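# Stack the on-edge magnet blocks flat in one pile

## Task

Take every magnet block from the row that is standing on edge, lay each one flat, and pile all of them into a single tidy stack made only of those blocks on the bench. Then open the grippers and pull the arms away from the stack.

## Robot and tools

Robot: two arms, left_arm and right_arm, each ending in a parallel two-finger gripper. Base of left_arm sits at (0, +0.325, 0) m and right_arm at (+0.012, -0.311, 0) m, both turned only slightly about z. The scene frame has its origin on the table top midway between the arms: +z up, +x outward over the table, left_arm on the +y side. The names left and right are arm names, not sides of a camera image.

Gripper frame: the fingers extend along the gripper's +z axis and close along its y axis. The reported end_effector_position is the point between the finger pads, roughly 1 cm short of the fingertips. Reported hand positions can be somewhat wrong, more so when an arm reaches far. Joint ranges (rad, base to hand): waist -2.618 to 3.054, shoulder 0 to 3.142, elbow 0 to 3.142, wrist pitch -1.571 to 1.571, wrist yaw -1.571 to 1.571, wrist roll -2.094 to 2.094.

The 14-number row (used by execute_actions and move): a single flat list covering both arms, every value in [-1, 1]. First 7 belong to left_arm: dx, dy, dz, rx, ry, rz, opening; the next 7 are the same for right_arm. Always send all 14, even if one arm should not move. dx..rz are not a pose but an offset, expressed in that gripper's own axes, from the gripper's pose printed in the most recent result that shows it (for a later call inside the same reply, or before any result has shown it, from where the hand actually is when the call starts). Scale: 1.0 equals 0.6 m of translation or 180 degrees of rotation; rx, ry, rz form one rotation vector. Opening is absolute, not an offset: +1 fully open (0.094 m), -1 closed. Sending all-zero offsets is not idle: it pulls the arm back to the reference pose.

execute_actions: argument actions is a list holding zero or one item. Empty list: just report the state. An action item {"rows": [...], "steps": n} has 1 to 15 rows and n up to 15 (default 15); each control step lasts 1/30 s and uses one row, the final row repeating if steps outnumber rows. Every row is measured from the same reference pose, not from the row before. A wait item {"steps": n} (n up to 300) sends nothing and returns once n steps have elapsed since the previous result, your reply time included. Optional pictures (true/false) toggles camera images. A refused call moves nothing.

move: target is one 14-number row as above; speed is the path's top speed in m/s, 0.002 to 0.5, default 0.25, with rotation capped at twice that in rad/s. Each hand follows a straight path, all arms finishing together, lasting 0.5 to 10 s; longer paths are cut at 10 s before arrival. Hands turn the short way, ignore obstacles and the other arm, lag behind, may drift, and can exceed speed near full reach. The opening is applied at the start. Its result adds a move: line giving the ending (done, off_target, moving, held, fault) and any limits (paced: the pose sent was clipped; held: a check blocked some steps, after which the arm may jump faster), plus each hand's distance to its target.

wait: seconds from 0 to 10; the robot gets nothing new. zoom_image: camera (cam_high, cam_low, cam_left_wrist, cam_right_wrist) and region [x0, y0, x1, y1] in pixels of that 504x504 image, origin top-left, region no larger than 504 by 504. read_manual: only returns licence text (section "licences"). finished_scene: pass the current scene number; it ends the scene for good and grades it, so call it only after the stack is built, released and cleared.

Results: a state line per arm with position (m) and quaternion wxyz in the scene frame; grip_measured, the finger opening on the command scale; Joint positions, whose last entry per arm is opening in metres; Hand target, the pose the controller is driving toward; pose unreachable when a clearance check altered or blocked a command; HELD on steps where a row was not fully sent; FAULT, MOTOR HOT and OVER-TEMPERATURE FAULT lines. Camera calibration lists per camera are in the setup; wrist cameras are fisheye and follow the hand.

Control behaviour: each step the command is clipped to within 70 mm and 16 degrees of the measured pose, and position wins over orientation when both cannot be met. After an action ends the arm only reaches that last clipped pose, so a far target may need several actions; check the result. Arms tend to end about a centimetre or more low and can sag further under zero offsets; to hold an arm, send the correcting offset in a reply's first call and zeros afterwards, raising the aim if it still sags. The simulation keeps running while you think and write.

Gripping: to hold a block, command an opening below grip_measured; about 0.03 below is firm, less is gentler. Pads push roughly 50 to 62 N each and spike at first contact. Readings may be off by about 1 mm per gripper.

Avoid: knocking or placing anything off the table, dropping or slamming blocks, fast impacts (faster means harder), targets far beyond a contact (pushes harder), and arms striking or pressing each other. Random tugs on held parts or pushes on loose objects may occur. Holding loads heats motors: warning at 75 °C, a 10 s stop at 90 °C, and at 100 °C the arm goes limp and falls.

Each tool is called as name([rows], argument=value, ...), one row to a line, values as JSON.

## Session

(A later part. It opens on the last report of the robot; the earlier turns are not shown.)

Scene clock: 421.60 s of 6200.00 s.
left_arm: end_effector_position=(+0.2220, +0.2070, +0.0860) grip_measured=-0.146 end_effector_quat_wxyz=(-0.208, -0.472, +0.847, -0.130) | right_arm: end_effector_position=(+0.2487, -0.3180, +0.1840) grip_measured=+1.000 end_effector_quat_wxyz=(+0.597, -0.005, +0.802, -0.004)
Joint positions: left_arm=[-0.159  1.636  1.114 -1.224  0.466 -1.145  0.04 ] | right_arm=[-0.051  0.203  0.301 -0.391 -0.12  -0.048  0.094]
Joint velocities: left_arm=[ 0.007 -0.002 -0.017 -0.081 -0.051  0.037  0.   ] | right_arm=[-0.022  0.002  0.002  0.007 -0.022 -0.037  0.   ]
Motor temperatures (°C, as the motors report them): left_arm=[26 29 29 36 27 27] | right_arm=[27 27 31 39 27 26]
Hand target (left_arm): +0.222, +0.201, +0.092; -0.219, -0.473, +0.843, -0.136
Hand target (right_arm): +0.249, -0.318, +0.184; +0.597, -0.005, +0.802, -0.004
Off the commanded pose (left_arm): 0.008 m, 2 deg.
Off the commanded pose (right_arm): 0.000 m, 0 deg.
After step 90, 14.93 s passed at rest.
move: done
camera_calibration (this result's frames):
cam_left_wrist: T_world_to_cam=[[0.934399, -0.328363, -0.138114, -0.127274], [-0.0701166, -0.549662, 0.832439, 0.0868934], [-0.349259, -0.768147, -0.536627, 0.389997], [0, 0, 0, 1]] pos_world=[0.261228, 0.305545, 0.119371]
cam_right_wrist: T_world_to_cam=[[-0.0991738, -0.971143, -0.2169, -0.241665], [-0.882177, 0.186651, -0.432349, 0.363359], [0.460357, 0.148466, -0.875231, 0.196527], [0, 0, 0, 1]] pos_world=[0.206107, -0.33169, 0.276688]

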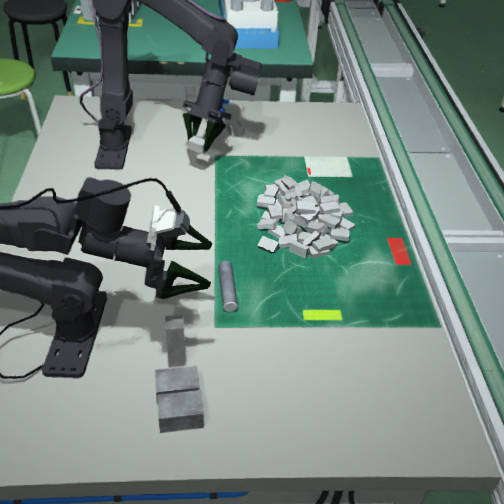

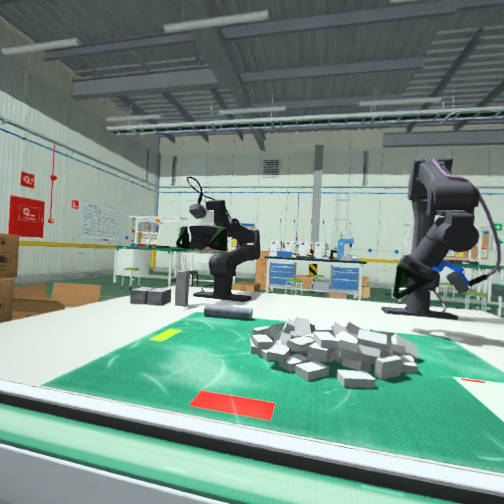

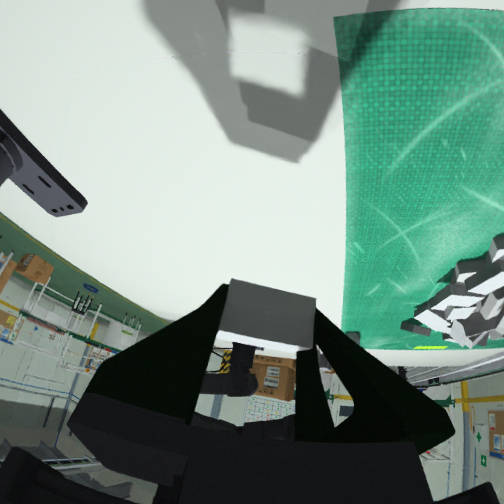

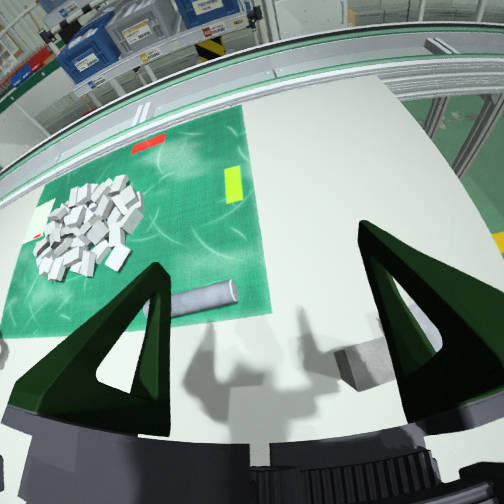

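zoom_image(camera="cam_low", region=[374, 240, 504, 340])

zoom_image(camera="cam_high", region=[150, 70, 280, 190])

Region (374, 240, 504, 340) of cam_low's 504x504 image, scaled by 3.877, with more detail than that image has; it fills the top 388 rows of this view, and the rest is white.

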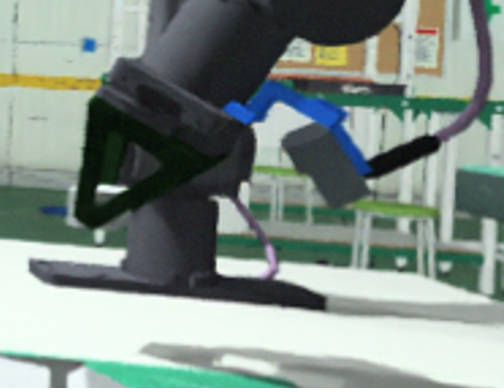

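Region (150, 70, 280, 190) of cam_high's 504x504 image, scaled by 3.877, with more detail than that image has; it fills the top 465 rows of this view, and the rest is white.

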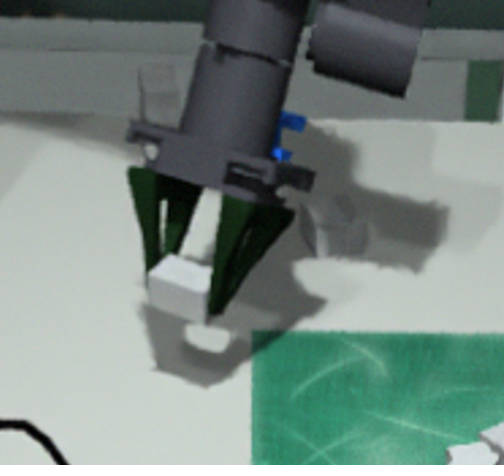

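move(target=[-0.0554, 0.0028, 0.1027, -0.009, 0.008, -0.005, -0.19, 0, 0, 0, 0, 0, 0, 1], speed=0.08)

Scene clock: 434.07 s of 6200.00 s.
left_arm: end_effector_position=(+0.2230, +0.2069, +0.0171) grip_measured=-0.146 end_effector_quat_wxyz=(-0.220, -0.475, +0.844, -0.120) | right_arm: end_effector_position=(+0.2487, -0.3180, +0.1840) grip_measured=+1.000 end_effector_quat_wxyz=(+0.597, -0.005, +0.802, -0.004)
Joint positions: left_arm=[-0.159  1.779  0.973 -0.972  0.466 -1.146  0.04 ] | right_arm=[-0.051  0.203  0.301 -0.391 -0.12  -0.048  0.094]
Joint velocities: left_arm=[-0.022 -0.002 -0.012  0.037 -0.022  0.022  0.   ] | right_arm=[-0.017 -0.002 -0.007  0.037  0.007  0.022  0.   ]
Motor temperatures (°C, as the motors report them): left_arm=[26 29 29 34 27 27] | right_arm=[27 27 31 39 27 26]
Hand target (left_arm): +0.220, +0.206, +0.016; -0.226, -0.474, +0.842, -0.123
Hand target (right_arm): +0.249, -0.318, +0.184; +0.597, -0.005, +0.802, -0.004
Off the commanded pose (left_arm): 0.001 m, 1 deg.
Off the commanded pose (right_arm): 0.000 m, 0 deg.
After step 90, 8.10 s passed at rest.
move: done
camera_calibration (this result's frames):
cam_left_wrist: T_world_to_cam=[[0.929757, -0.326901, -0.169373, -0.136448], [-0.0436175, -0.554597, 0.830975, 0.139412], [-0.36558, -0.765218, -0.529899, 0.356187], [0, 0, 0, 1]] pos_world=[0.263159, 0.305273, 0.0497845]
cam_right_wrist: T_world_to_cam=[[-0.0991738, -0.971143, -0.2169, -0.241665], [-0.882177, 0.186651, -0.432349, 0.363359], [0.460357, 0.148466, -0.875231, 0.196527], [0, 0, 0, 1]] pos_world=[0.206107, -0.33169, 0.276688]

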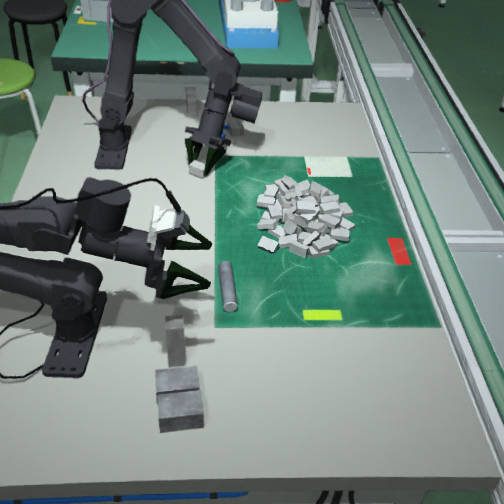

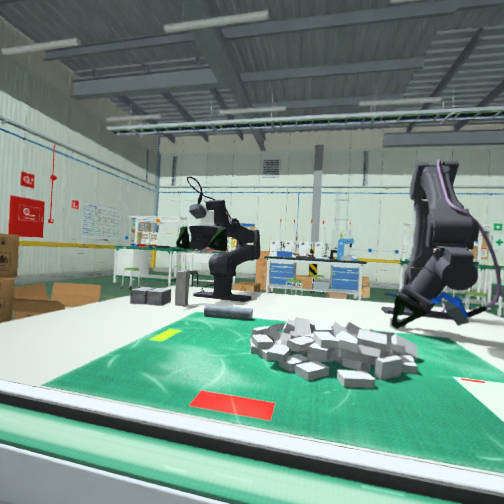

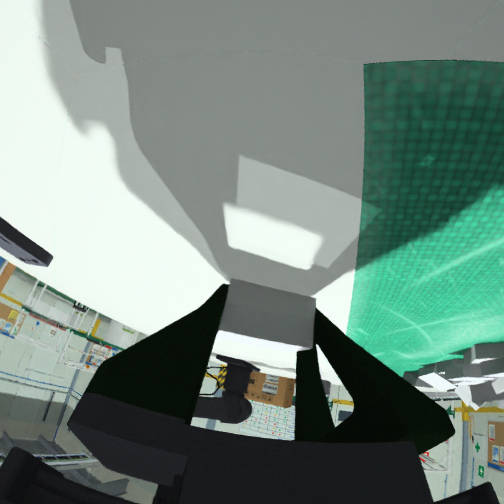

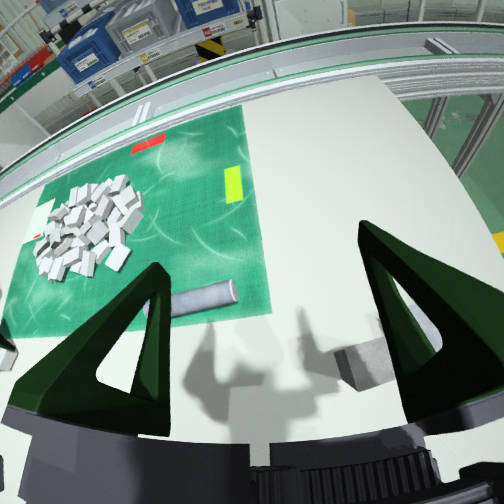

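move(target=[-0.0075, 0, 0.0135, 0, 0.002, 0, -0.19, 0, 0, 0, 0, 0, 0, 1], speed=0.015)

zoom_image(camera="cam_low", region=[374, 270, 504, 345])

Scene clock: 438.53 s of 6200.00 s.
left_arm: end_effector_position=(+0.2278, +0.2065, +0.0129) grip_measured=-0.146 end_effector_quat_wxyz=(-0.213, -0.474, +0.845, -0.124) | right_arm: end_effector_position=(+0.2487, -0.3180, +0.1840) grip_measured=+1.000 end_effector_quat_wxyz=(+0.597, -0.005, +0.802, -0.004)
Joint positions: left_arm=[-0.159  1.792  0.973 -0.944  0.463 -1.146  0.04 ] | right_arm=[-0.051  0.203  0.301 -0.391 -0.12  -0.048  0.094]
Joint velocities: left_arm=[ 0.007 -0.002 -0.012 -0.007 -0.037 -0.037 -0.001] | right_arm=[-0.007 -0.007  0.007 -0.037 -0.037 -0.051  0.   ]
Motor temperatures (°C, as the motors report them): left_arm=[26 29 28 33 27 27] | right_arm=[27 27 31 39 27 26]
Hand target (left_arm): +0.223, +0.207, +0.008; -0.222, -0.475, +0.843, -0.122
Hand target (right_arm): +0.249, -0.318, +0.184; +0.597, -0.005, +0.802, -0.004
Off the commanded pose (left_arm): 0.007 m, 1 deg.
Off the commanded pose (right_arm): 0.000 m, 0 deg.
After step 90, 0.63 s passed at rest.
move: done
camera_calibration (this result's frames):
cam_left_wrist: T_world_to_cam=[[0.932037, -0.327382, -0.155334, -0.142399], [-0.0564577, -0.55463, 0.83018, 0.145891], [-0.357939, -0.764988, -0.535419, 0.353675], [0, 0, 0, 1]] pos_world=[0.267551, 0.304854, 0.046129]
cam_right_wrist: T_world_to_cam=[[-0.0991738, -0.971143, -0.2169, -0.241665], [-0.882177, 0.186651, -0.432349, 0.363359], [0.460357, 0.148466, -0.875231, 0.196527], [0, 0, 0, 1]] pos_world=[0.206107, -0.33169, 0.276688]

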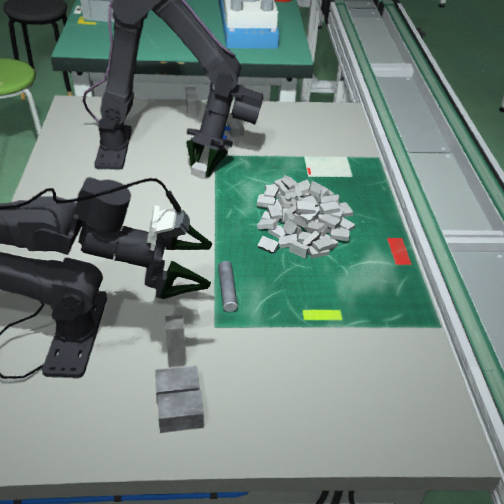

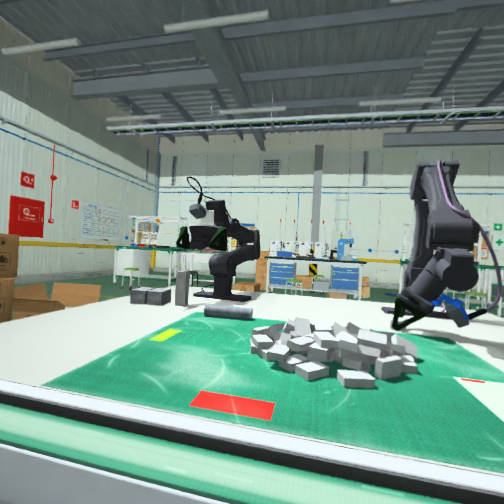

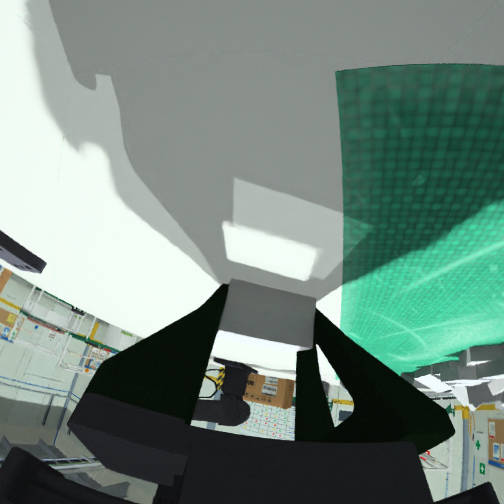

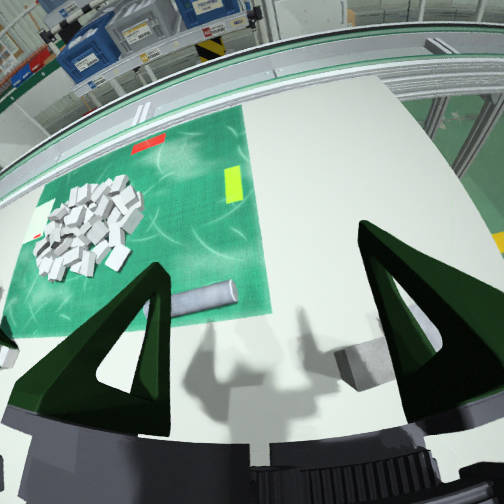

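Region (374, 270, 504, 345) of cam_low's 504x504 image, scaled by 3.877, with more detail than that image has; it fills the top 291 rows of this view, and the rest is white.

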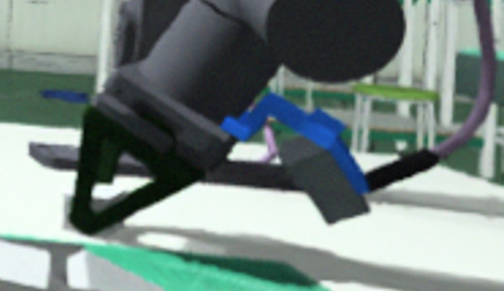

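move(target=[0.0098, 0.0213, 0.009, -0.002, 0.006, 0, -0.19, 0, 0, 0, 0, 0, 0, 1], speed=0.02)

Scene clock: 447.70 s of 6200.00 s.
left_arm: end_effector_position=(+0.2230, +0.2049, +0.0122) grip_measured=-0.146 end_effector_quat_wxyz=(-0.214, -0.473, +0.845, -0.133) | right_arm: end_effector_position=(+0.2487, -0.3180, +0.1840) grip_measured=+1.000 end_effector_quat_wxyz=(+0.597, -0.005, +0.802, -0.004)
Joint positions: left_arm=[-0.159  1.771  0.94  -0.921  0.478 -1.146  0.04 ] | right_arm=[-0.051  0.203  0.301 -0.391 -0.12  -0.048  0.094]
Joint velocities: left_arm=[ 0.002  0.002 -0.012  0.007 -0.081 -0.007 -0.   ] | right_arm=[-0.022 -0.002  0.007 -0.007 -0.007 -0.007  0.   ]
Motor temperatures (°C, as the motors report them): left_arm=[26 29 28 32 27 27] | right_arm=[27 27 31 39 27 26]
Hand target (left_arm): +0.213, +0.206, +0.011; -0.223, -0.472, +0.844, -0.126
Hand target (right_arm): +0.249, -0.318, +0.184; +0.597, -0.005, +0.802, -0.004
Off the commanded pose (left_arm): 0.010 m, 1 deg.
Off the commanded pose (right_arm): 0.000 m, 0 deg.
After step 90, 5.20 s passed at rest.
move: done
camera_calibration (this result's frames):
cam_left_wrist: T_world_to_cam=[[0.934155, -0.327208, -0.142442, -0.139202], [-0.0615831, -0.540961, 0.83879, 0.143494], [-0.351514, -0.774788, -0.525492, 0.3508], [0, 0, 0, 1]] pos_world=[0.262185, 0.303872, 0.0441535]
cam_right_wrist: T_world_to_cam=[[-0.0991738, -0.971143, -0.2169, -0.241665], [-0.882177, 0.186651, -0.432349, 0.363359], [0.460357, 0.148466, -0.875231, 0.196527], [0, 0, 0, 1]] pos_world=[0.206107, -0.33169, 0.276688]

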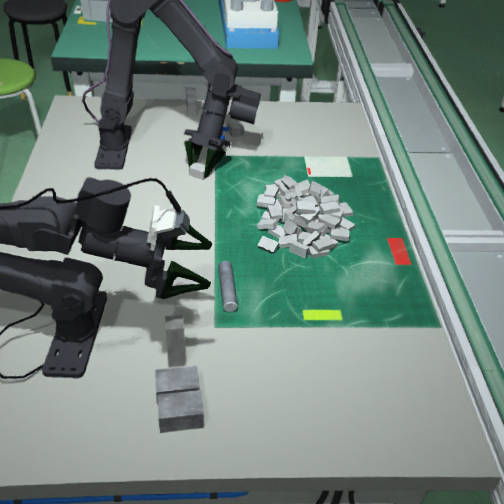

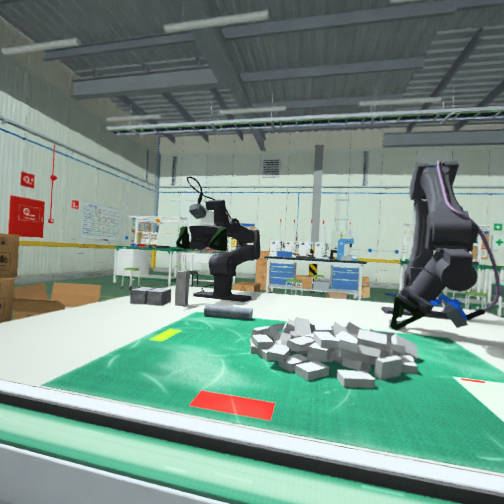

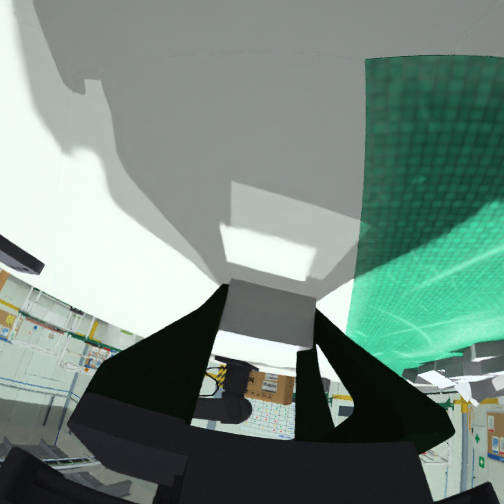

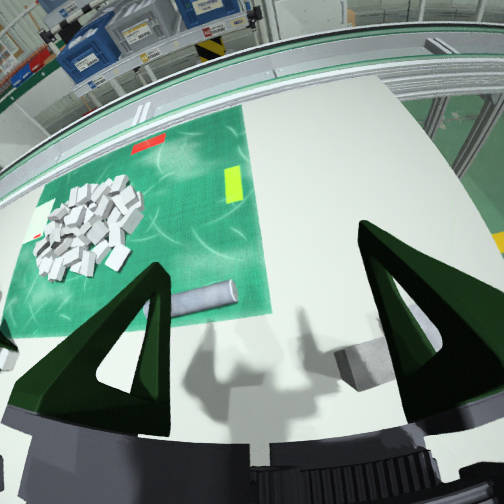

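execute_actions([
  {"rows": [[0,0,0,0,0,0,-0.17,0,0,0,0,0,0,1],[0,0,0,0,0,0,-0.16,0,0,0,0,0,0,1],[0,0,0,0,0,0,-0.15,0,0,0,0,0,0,1],[0,0,0,0,0,0,-0.14,0,0,0,0,0,0,1],[0,0,0,0,0,0,-0.13,0,0,0,0,0,0,1],[0,0,0,0,0,0,-0.11,0,0,0,0,0,0,1],[0,0,0,0,0,0,-0.08,0,0,0,0,0,0,1],[0,0,0,0,0,0,-0.04,0,0,0,0,0,0,1],[0,0,0,0,0,0,0.0,0,0,0,0,0,0,1],[0,0,0,0,0,0,0.05,0,0,0,0,0,0,1],[0,0,0,0,0,0,0.1,0,0,0,0,0,0,1],[0,0,0,0,0,0,0.15,0,0,0,0,0,0,1]], "steps": 15},
], pictures=false)

move(target=[0, 0, -0.12, 0, 0, 0, 0.3, 0, 0, 0, 0, 0, 0, 1], speed=0.1)

Scene clock: 455.87 s of 6200.00 s.
left_arm: end_effector_position=(+0.2225, +0.2046, +0.0125) grip_measured=+0.148 end_effector_quat_wxyz=(-0.215, -0.473, +0.844, -0.133) | right_arm: end_effector_position=(+0.2487, -0.3180, +0.1840) grip_measured=+1.000 end_effector_quat_wxyz=(+0.597, -0.005, +0.802, -0.004)
Joint positions: left_arm=[-0.159  1.771  0.94  -0.923  0.481 -1.146  0.054] | right_arm=[-0.051  0.203  0.301 -0.391 -0.12  -0.048  0.094]
Joint velocities: left_arm=[-0.007  0.007 -0.007 -0.022 -0.066  0.051  0.001] | right_arm=[ 0.002 -0.012 -0.012 -0.066  0.022 -0.037  0.   ]
Motor temperatures (°C, as the motors report them): left_arm=[26 29 28 32 27 27] | right_arm=[27 27 31 39 27 26]
Hand target (left_arm): +0.223, +0.205, +0.012; -0.214, -0.473, +0.845, -0.133
Hand target (right_arm): +0.249, -0.318, +0.184; +0.597, -0.005, +0.802, -0.004
Off the commanded pose (left_arm): 0.001 m, 0 deg.
Off the commanded pose (right_arm): 0.000 m, 0 deg.
Steps of this call (steps 1 to 90: nothing new was sent; then 4.67 s passed at rest; steps 91 to 105: all 15 steps of this action). Readings (end_effector_position):
91: left_arm (+0.2232, +0.2049, +0.0122) | right_arm (+0.2487, -0.3180, +0.1840)
92: left_arm (+0.2232, +0.2049, +0.0122) | right_arm (+0.2487, -0.3180, +0.1840)
94: left_arm (+0.2232, +0.2049, +0.0122) | right_arm (+0.2487, -0.3180, +0.1840)
98: left_arm (+0.2227, +0.2047, +0.0124) | right_arm (+0.2487, -0.3180, +0.1840)
105: the state above

Scene clock: 457.40 s of 6200.00 s.
left_arm: end_effector_position=(+0.2364, +0.2331, +0.0677) grip_measured=+0.299 end_effector_quat_wxyz=(-0.226, -0.475, +0.841, -0.129) | right_arm: end_effector_position=(+0.2487, -0.3180, +0.1840) grip_measured=+1.000 end_effector_quat_wxyz=(+0.597, -0.005, +0.802, -0.004)
Joint positions: left_arm=[-0.048  1.744  1.143 -1.232  0.461 -1.024  0.061] | right_arm=[-0.051  0.203  0.301 -0.391 -0.12  -0.048  0.094]
Joint velocities: left_arm=[-0.012 -0.007 -0.012 -0.066  0.022  0.022  0.   ] | right_arm=[-0.007  0.002 -0.007 -0.081 -0.066  0.051  0.   ]
Motor temperatures (°C, as the motors report them): left_arm=[26 29 28 32 27 27] | right_arm=[27 27 31 39 27 26]
Hand target (left_arm): +0.240, +0.236, +0.074; -0.215, -0.473, +0.844, -0.132
Hand target (right_arm): +0.249, -0.318, +0.184; +0.597, -0.005, +0.802, -0.004
Off the commanded pose (left_arm): 0.009 m, 1 deg.
Off the commanded pose (right_arm): 0.000 m, 0 deg.
move: done
camera_calibration (this result's frames):
cam_left_wrist: T_world_to_cam=[[0.930698, -0.326179, -0.165556, -0.132408], [-0.0384056, -0.537234, 0.842559, 0.106362], [-0.363767, -0.777809, -0.512529, 0.409235], [0, 0, 0, 1]] pos_world=[0.276183, 0.332259, 0.0982077]
cam_right_wrist: T_world_to_cam=[[-0.0991738, -0.971143, -0.2169, -0.241665], [-0.882177, 0.186651, -0.432349, 0.363359], [0.460357, 0.148466, -0.875231, 0.196527], [0, 0, 0, 1]] pos_world=[0.206107, -0.33169, 0.276688]

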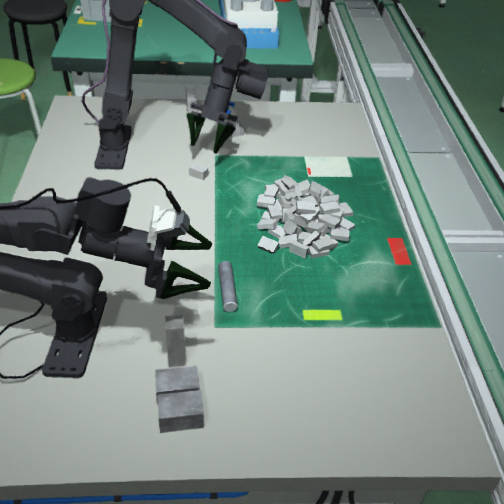

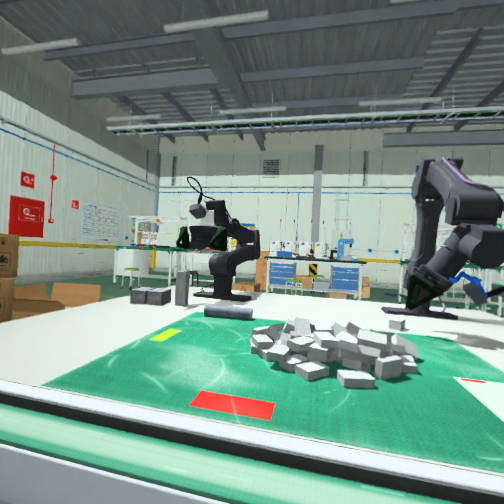

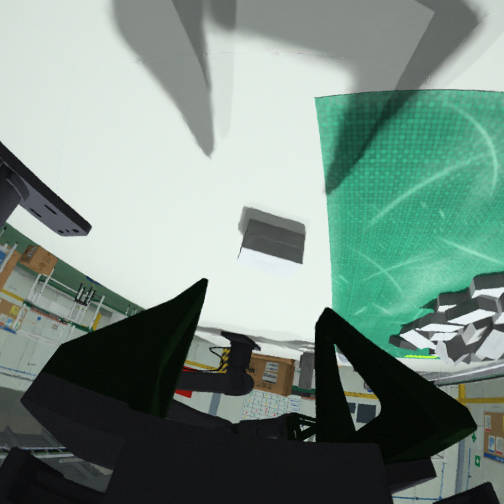

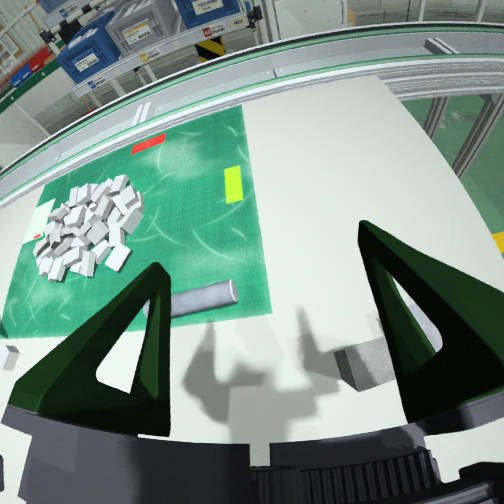

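move(target=[-0.2997, 0.016, -0.1787, 0.0675, -0.4746, 0.2565, 0.45, 0, 0, 0, 0, 0, 0, 1], speed=0.35)

Scene clock: 485.63 s of 6200.00 s.
left_arm: end_effector_position=(+0.3354, +0.4183, +0.0789) grip_measured=+0.449 end_effector_quat_wxyz=(+0.499, -0.125, +0.854, +0.082) | right_arm: end_effector_position=(+0.2487, -0.3180, +0.1840) grip_measured=+1.000 end_effector_quat_wxyz=(+0.597, -0.005, +0.802, -0.004)
Joint positions: left_arm=[ 0.245  1.292  0.302  0.477 -0.064 -0.02   0.068] | right_arm=[-0.051  0.203  0.301 -0.391 -0.12  -0.048  0.094]
Joint velocities: left_arm=[-0.022 -0.002  0.012  0.095 -0.007 -0.095 -0.001] | right_arm=[-0.027 -0.007  0.012  0.081 -0.022 -0.022  0.   ]
Motor temperatures (°C, as the motors report them): left_arm=[26 30 28 31 27 27] | right_arm=[27 27 31 39 27 26]
Hand target (left_arm): +0.331, +0.419, +0.071; +0.489, -0.123, +0.859, +0.082
Hand target (right_arm): +0.249, -0.318, +0.184; +0.597, -0.005, +0.802, -0.004
Off the commanded pose (left_arm): 0.009 m, 2 deg.
Off the commanded pose (right_arm): 0.000 m, 0 deg.
After step 90, 21.87 s passed at rest.
move: done
camera_calibration (this result's frames):
cam_left_wrist: T_world_to_cam=[[0.443437, -0.875947, 0.189948, 0.203], [-0.726808, -0.475429, -0.495699, 0.510942], [0.524513, 0.0817556, -0.847468, -0.0359934], [0, 0, 0, 1]] pos_world=[0.300218, 0.423676, 0.184211]
cam_right_wrist: T_world_to_cam=[[-0.0991738, -0.971143, -0.2169, -0.241665], [-0.882177, 0.186651, -0.432349, 0.363359], [0.460357, 0.148466, -0.875231, 0.196527], [0, 0, 0, 1]] pos_world=[0.206107, -0.33169, 0.276688]

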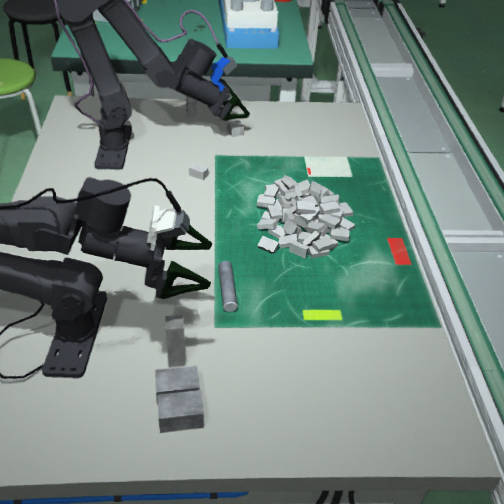

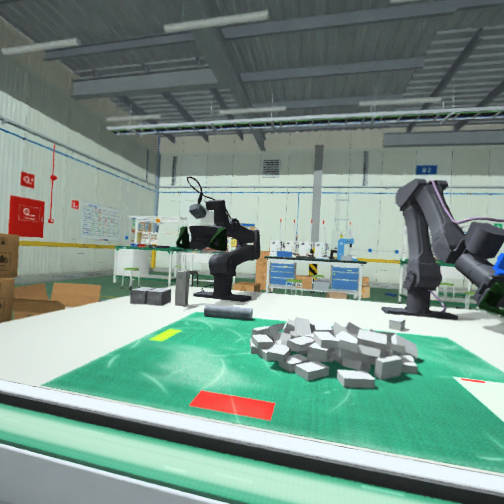

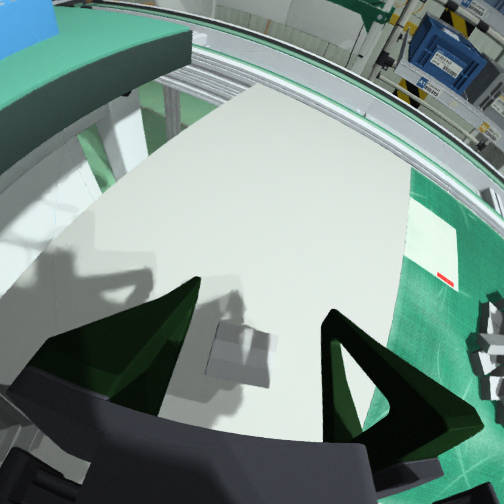

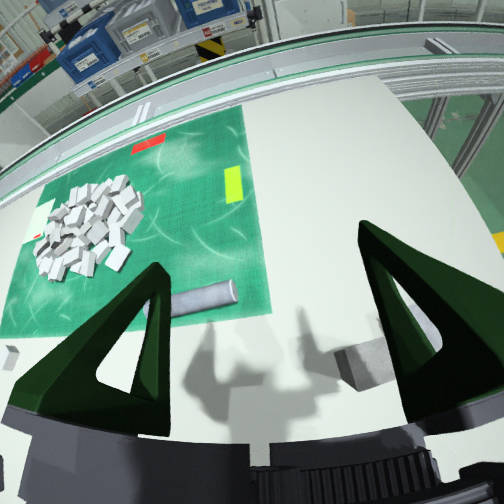

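zoom_image(camera="cam_left_wrist", region=[180, 290, 320, 410])

Region (180, 290, 320, 410) of cam_left_wrist's 504x504 image, scaled by 3.600, with more detail than that image has; it fills the top 432 rows of this view, and the rest is white.

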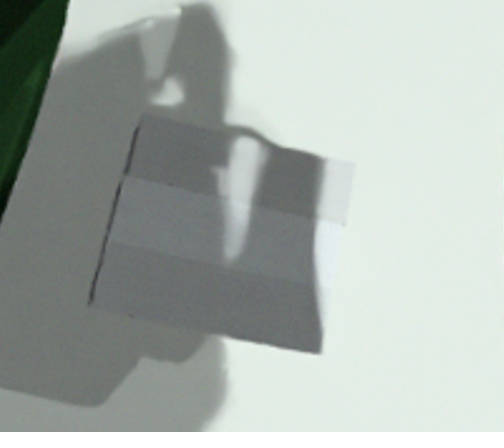

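move(target=[0.1032, -0.0028, 0.0343, 0.011, 0.008, 0, 0.45, 0, 0, 0, 0, 0, 0, 1], speed=0.08)

zoom_image(camera="cam_left_wrist", region=[160, 250, 360, 450])

Scene clock: 505.57 s of 6200.00 s.
left_arm: end_effector_position=(+0.3297, +0.4117, +0.0236) grip_measured=+0.449 end_effector_quat_wxyz=(+0.500, -0.117, +0.855, +0.066) | right_arm: end_effector_position=(+0.2487, -0.3180, +0.1840) grip_measured=+1.000 end_effector_quat_wxyz=(+0.597, -0.005, +0.802, -0.004)
Joint positions: left_arm=[ 0.252  1.634  0.179  0.941 -0.022 -0.018  0.068] | right_arm=[-0.051  0.203  0.301 -0.391 -0.12  -0.048  0.094]
Joint velocities: left_arm=[-0.007  0.007 -0.007 -0.007  0.081  0.007 -0.001] | right_arm=[ 0.007  0.002 -0.017 -0.007 -0.007  0.022  0.   ]
Motor temperatures (°C, as the motors report them): left_arm=[26 28 28 34 27 27] | right_arm=[27 27 31 40 27 26]
Hand target (left_arm): +0.323, +0.412, +0.016; +0.490, -0.118, +0.861, +0.065
Hand target (right_arm): +0.249, -0.318, +0.184; +0.597, -0.005, +0.802, -0.004
Off the commanded pose (left_arm): 0.011 m, 1 deg.
Off the commanded pose (right_arm): 0.000 m, 0 deg.
After step 90, 15.47 s passed at rest.
move: off_target (left_arm)
camera_calibration (this result's frames):
cam_left_wrist: T_world_to_cam=[[0.415807, -0.885392, 0.207811, 0.222818], [-0.739558, -0.462171, -0.489338, 0.474748], [0.5293, 0.0497817, -0.846973, -0.0677491], [0, 0, 0, 1]] pos_world=[0.294314, 0.420068, 0.128626]
cam_right_wrist: T_world_to_cam=[[-0.0991738, -0.971143, -0.2169, -0.241665], [-0.882177, 0.186651, -0.432349, 0.363359], [0.460357, 0.148466, -0.875231, 0.196527], [0, 0, 0, 1]] pos_world=[0.206107, -0.33169, 0.276688]

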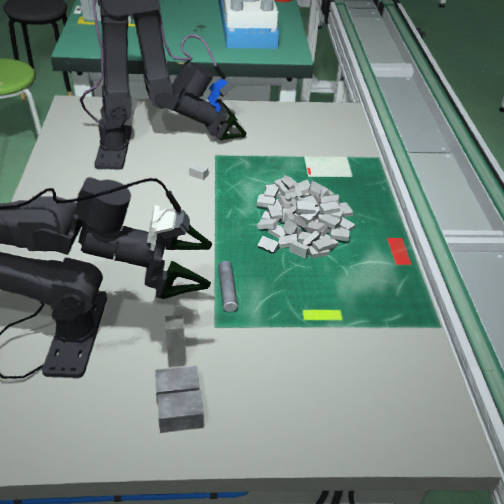

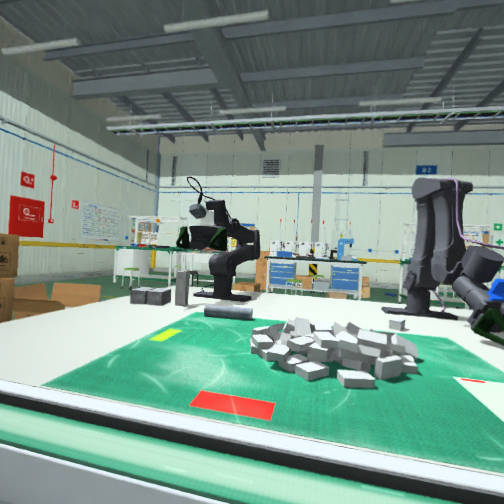

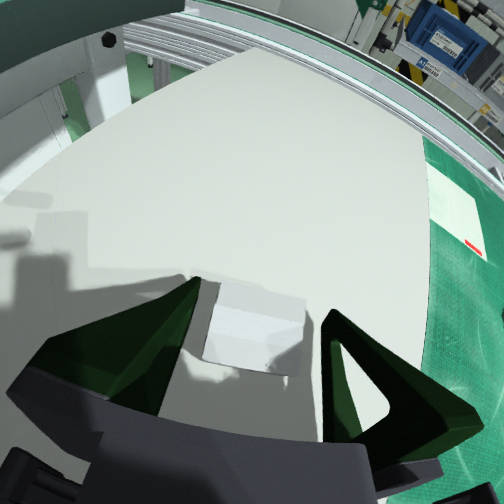

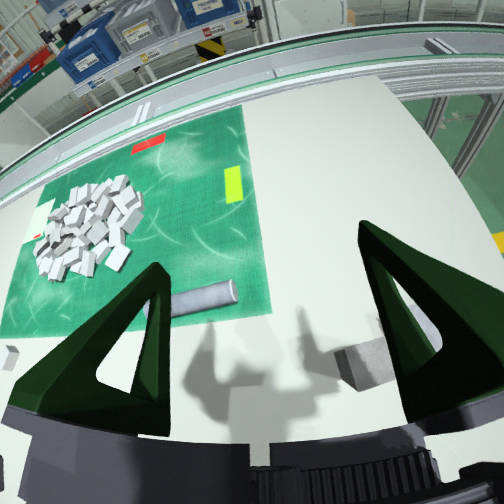

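Region (160, 250, 360, 450) of cam_left_wrist's 504x504 image, scaled by 2.520, with more detail than that image has.

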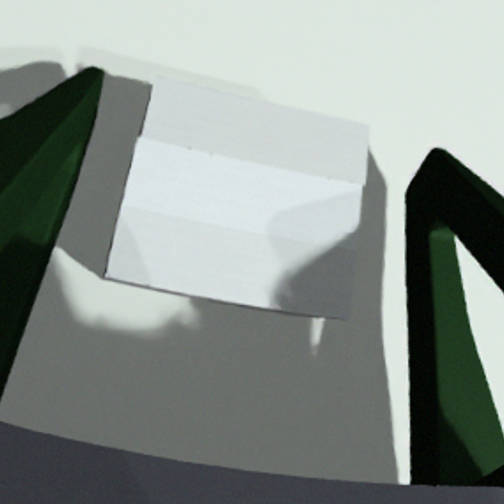

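move(target=[0.0212, 0.010, -0.0072, -0.003, 0.007, 0, 0.3, 0, 0, 0, 0, 0, 0, 1], speed=0.03)

zoom_image(camera="cam_left_wrist", region=[160, 250, 360, 450])

Scene clock: 516.53 s of 6200.00 s.
left_arm: end_effector_position=(+0.3240, +0.4143, +0.0216) grip_measured=+0.301 end_effector_quat_wxyz=(+0.499, -0.122, +0.855, +0.068) | right_arm: end_effector_position=(+0.2487, -0.3180, +0.1840) grip_measured=+1.000 end_effector_quat_wxyz=(+0.597, -0.005, +0.802, -0.004)
Joint positions: left_arm=[ 0.264  1.634  0.16   0.959 -0.021 -0.017  0.061] | right_arm=[-0.051  0.203  0.301 -0.391 -0.12  -0.048  0.094]
Joint velocities: left_arm=[-0.002 -0.002 -0.007  0.022 -0.037 -0.037 -0.001] | right_arm=[ 0.002 -0.012  0.022  0.037  0.051  0.007  0.   ]
Motor temperatures (°C, as the motors report them): left_arm=[26 28 27 35 27 27] | right_arm=[27 27 31 40 27 26]
Hand target (left_arm): +0.318, +0.414, +0.015; +0.490, -0.120, +0.861, +0.068
Hand target (right_arm): +0.249, -0.318, +0.184; +0.597, -0.005, +0.802, -0.004
Off the commanded pose (left_arm): 0.009 m, 1 deg.
Off the commanded pose (right_arm): 0.000 m, 0 deg.
After step 90, 7.20 s passed at rest.
move: done
camera_calibration (this result's frames):
cam_left_wrist: T_world_to_cam=[[0.425838, -0.880629, 0.207738, 0.222691], [-0.735116, -0.470592, -0.488003, 0.472806], [0.52751, 0.0550983, -0.84776, -0.068176], [0, 0, 0, 1]] pos_world=[0.288701, 0.422363, 0.126673]
cam_right_wrist: T_world_to_cam=[[-0.0991738, -0.971143, -0.2169, -0.241665], [-0.882177, 0.186651, -0.432349, 0.363359], [0.460357, 0.148466, -0.875231, 0.196527], [0, 0, 0, 1]] pos_world=[0.206107, -0.33169, 0.276688]

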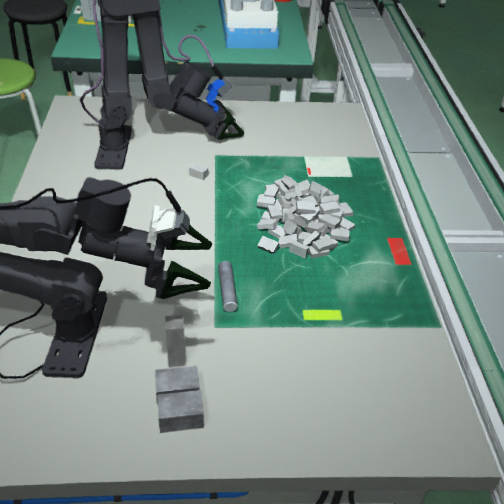

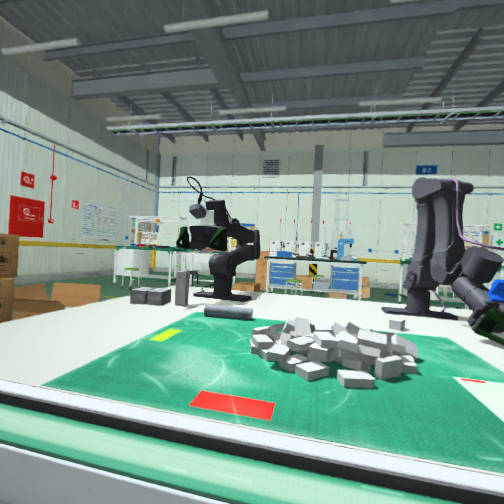

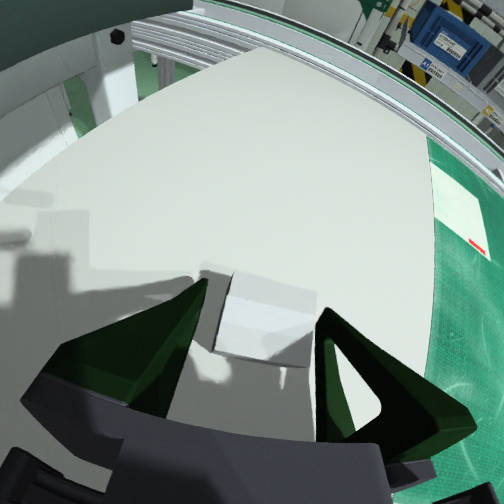

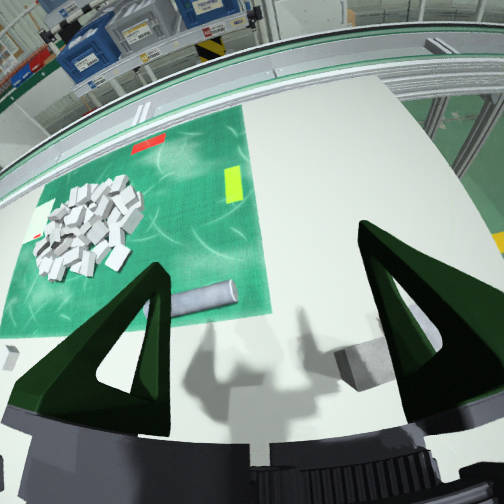

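Region (160, 250, 360, 450) of cam_left_wrist's 504x504 image, scaled by 2.520, with more detail than that image has.

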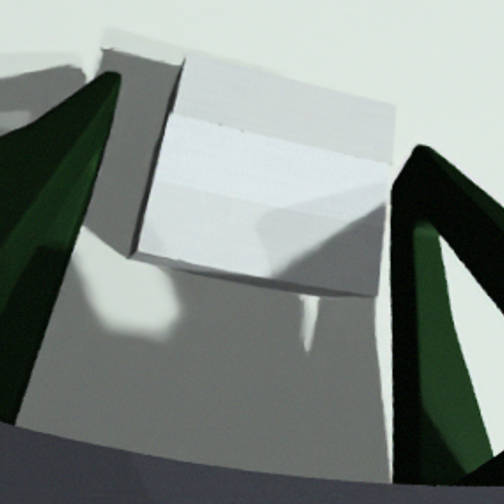

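execute_actions([
  {"rows": [[0,0,0,0,0,0,0.24,0,0,0,0,0,0,1],[0,0,0,0,0,0,0.18,0,0,0,0,0,0,1],[0,0,0,0,0,0,0.12,0,0,0,0,0,0,1],[0,0,0,0,0,0,0.07,0,0,0,0,0,0,1],[0,0,0,0,0,0,0.02,0,0,0,0,0,0,1],[0,0,0,0,0,0,-0.02,0,0,0,0,0,0,1],[0,0,0,0,0,0,-0.05,0,0,0,0,0,0,1],[0,0,0,0,0,0,-0.08,0,0,0,0,0,0,1],[0,0,0,0,0,0,-0.10,0,0,0,0,0,0,1],[0,0,0,0,0,0,-0.12,0,0,0,0,0,0,1],[0,0,0,0,0,0,-0.14,0,0,0,0,0,0,1],[0,0,0,0,0,0,-0.16,0,0,0,0,0,0,1],[0,0,0,0,0,0,-0.18,0,0,0,0,0,0,1],[0,0,0,0,0,0,-0.19,0,0,0,0,0,0,1]], "steps": 15},
], pictures=false)

move(target=[-0.05, 0, -0.002, 0, -0.015, 0, -0.19, 0, 0, 0, 0, 0, 0, 1], speed=0.03)

zoom_image(camera="cam_left_wrist", region=[160, 250, 360, 450])

Scene clock: 524.73 s of 6200.00 s.
left_arm: end_effector_position=(+0.3243, +0.4143, +0.0221) grip_measured=-0.146 end_effector_quat_wxyz=(+0.500, -0.122, +0.855, +0.068) | right_arm: end_effector_position=(+0.2487, -0.3180, +0.1840) grip_measured=+1.000 end_effector_quat_wxyz=(+0.597, -0.005, +0.802, -0.004)
Joint positions: left_arm=[ 0.264  1.634  0.16   0.961 -0.02  -0.017  0.04 ] | right_arm=[-0.051  0.203  0.301 -0.391 -0.12  -0.048  0.094]
Joint velocities: left_arm=[ 0.002  0.007  0.012  0.066 -0.081  0.037  0.   ] | right_arm=[-0.002 -0.007  0.002 -0.007  0.037 -0.037  0.   ]
Motor temperatures (°C, as the motors report them): left_arm=[26 28 27 36 27 27] | right_arm=[27 27 31 40 27 26]
Hand target (left_arm): +0.324, +0.414, +0.022; +0.499, -0.122, +0.855, +0.068
Hand target (right_arm): +0.249, -0.318, +0.184; +0.597, -0.005, +0.802, -0.004
Off the commanded pose (left_arm): 0.001 m, 0 deg.
Off the commanded pose (right_arm): 0.000 m, 0 deg.
Steps of this call (steps 1 to 90: nothing new was sent; then 4.70 s passed at rest; steps 91 to 105: all 15 steps of this action). Readings (end_effector_position):
91: left_arm (+0.3243, +0.4143, +0.0221) | right_arm (+0.2487, -0.3180, +0.1840)
92: left_arm (+0.3243, +0.4143, +0.0221) | right_arm (+0.2487, -0.3180, +0.1840)
94: left_arm (+0.3243, +0.4143, +0.0221) | right_arm (+0.2487, -0.3180, +0.1840)
98: left_arm (+0.3243, +0.4143, +0.0221) | right_arm (+0.2487, -0.3180, +0.1840)
105: the state above

Scene clock: 526.20 s of 6200.00 s.
left_arm: end_effector_position=(+0.3222, +0.4137, +0.0248) grip_measured=-0.146 end_effector_quat_wxyz=(+0.485, -0.123, +0.863, +0.067) | right_arm: end_effector_position=(+0.2487, -0.3180, +0.1840) grip_measured=+1.000 end_effector_quat_wxyz=(+0.597, -0.005, +0.802, -0.004)
Joint positions: left_arm=[ 0.264  1.553  0.18   0.825 -0.02  -0.017  0.04 ] | right_arm=[-0.051  0.203  0.301 -0.391 -0.12  -0.048  0.094]
Joint velocities: left_arm=[ 0.012 -0.002 -0.012 -0.037 -0.081  0.007  0.001] | right_arm=[-0.007 -0.027  0.002 -0.037 -0.051  0.066  0.   ]
Motor temperatures (°C, as the motors report them): left_arm=[26 28 27 36 27 27] | right_arm=[27 27 31 40 27 26]
Hand target (left_arm): +0.337, +0.419, +0.049; +0.520, -0.121, +0.843, +0.071
Hand target (right_arm): +0.249, -0.318, +0.184; +0.597, -0.005, +0.802, -0.004
Off the commanded pose (left_arm): 0.029 m, 5 deg.
Off the commanded pose (right_arm): 0.000 m, 0 deg.
move: off_target (left_arm)
camera_calibration (this result's frames):
cam_left_wrist: T_world_to_cam=[[0.431963, -0.879066, 0.201621, 0.219842], [-0.75014, -0.474298, -0.460794, 0.478526], [0.500697, 0.0478025, -0.864302, -0.0524256], [0, 0, 0, 1]] pos_world=[0.290247, 0.422725, 0.130866]
cam_right_wrist: T_world_to_cam=[[-0.0991738, -0.971143, -0.2169, -0.241665], [-0.882177, 0.186651, -0.432349, 0.363359], [0.460357, 0.148466, -0.875231, 0.196527], [0, 0, 0, 1]] pos_world=[0.206107, -0.33169, 0.276688]

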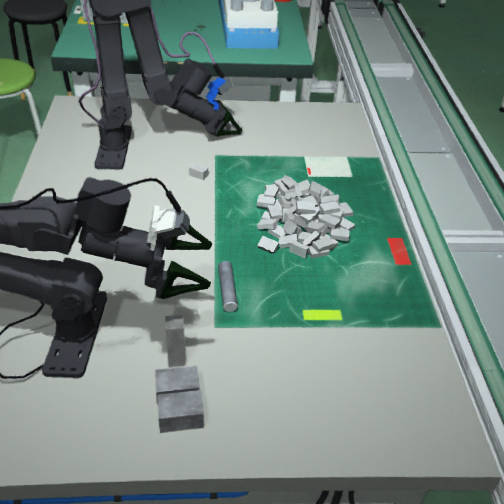

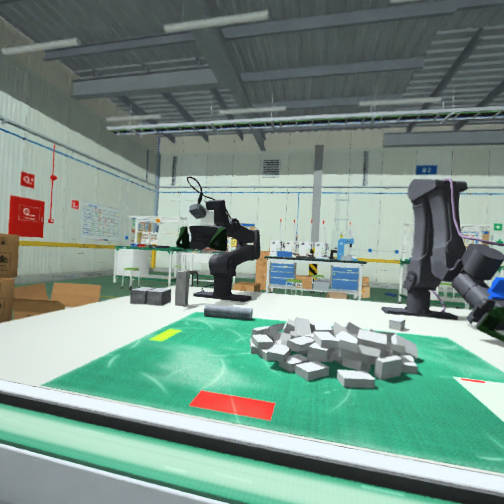

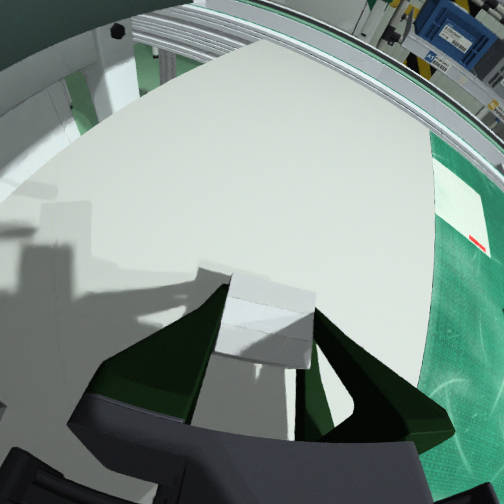

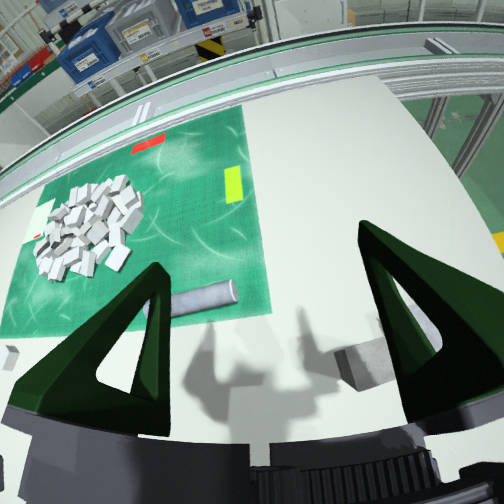

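Region (160, 250, 360, 450) of cam_left_wrist's 504x504 image, scaled by 2.520, with more detail than that image has.

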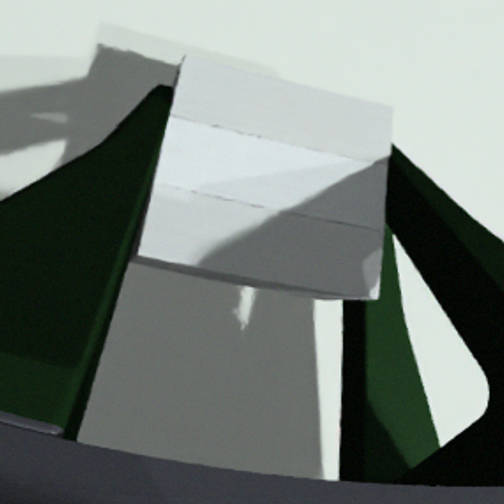

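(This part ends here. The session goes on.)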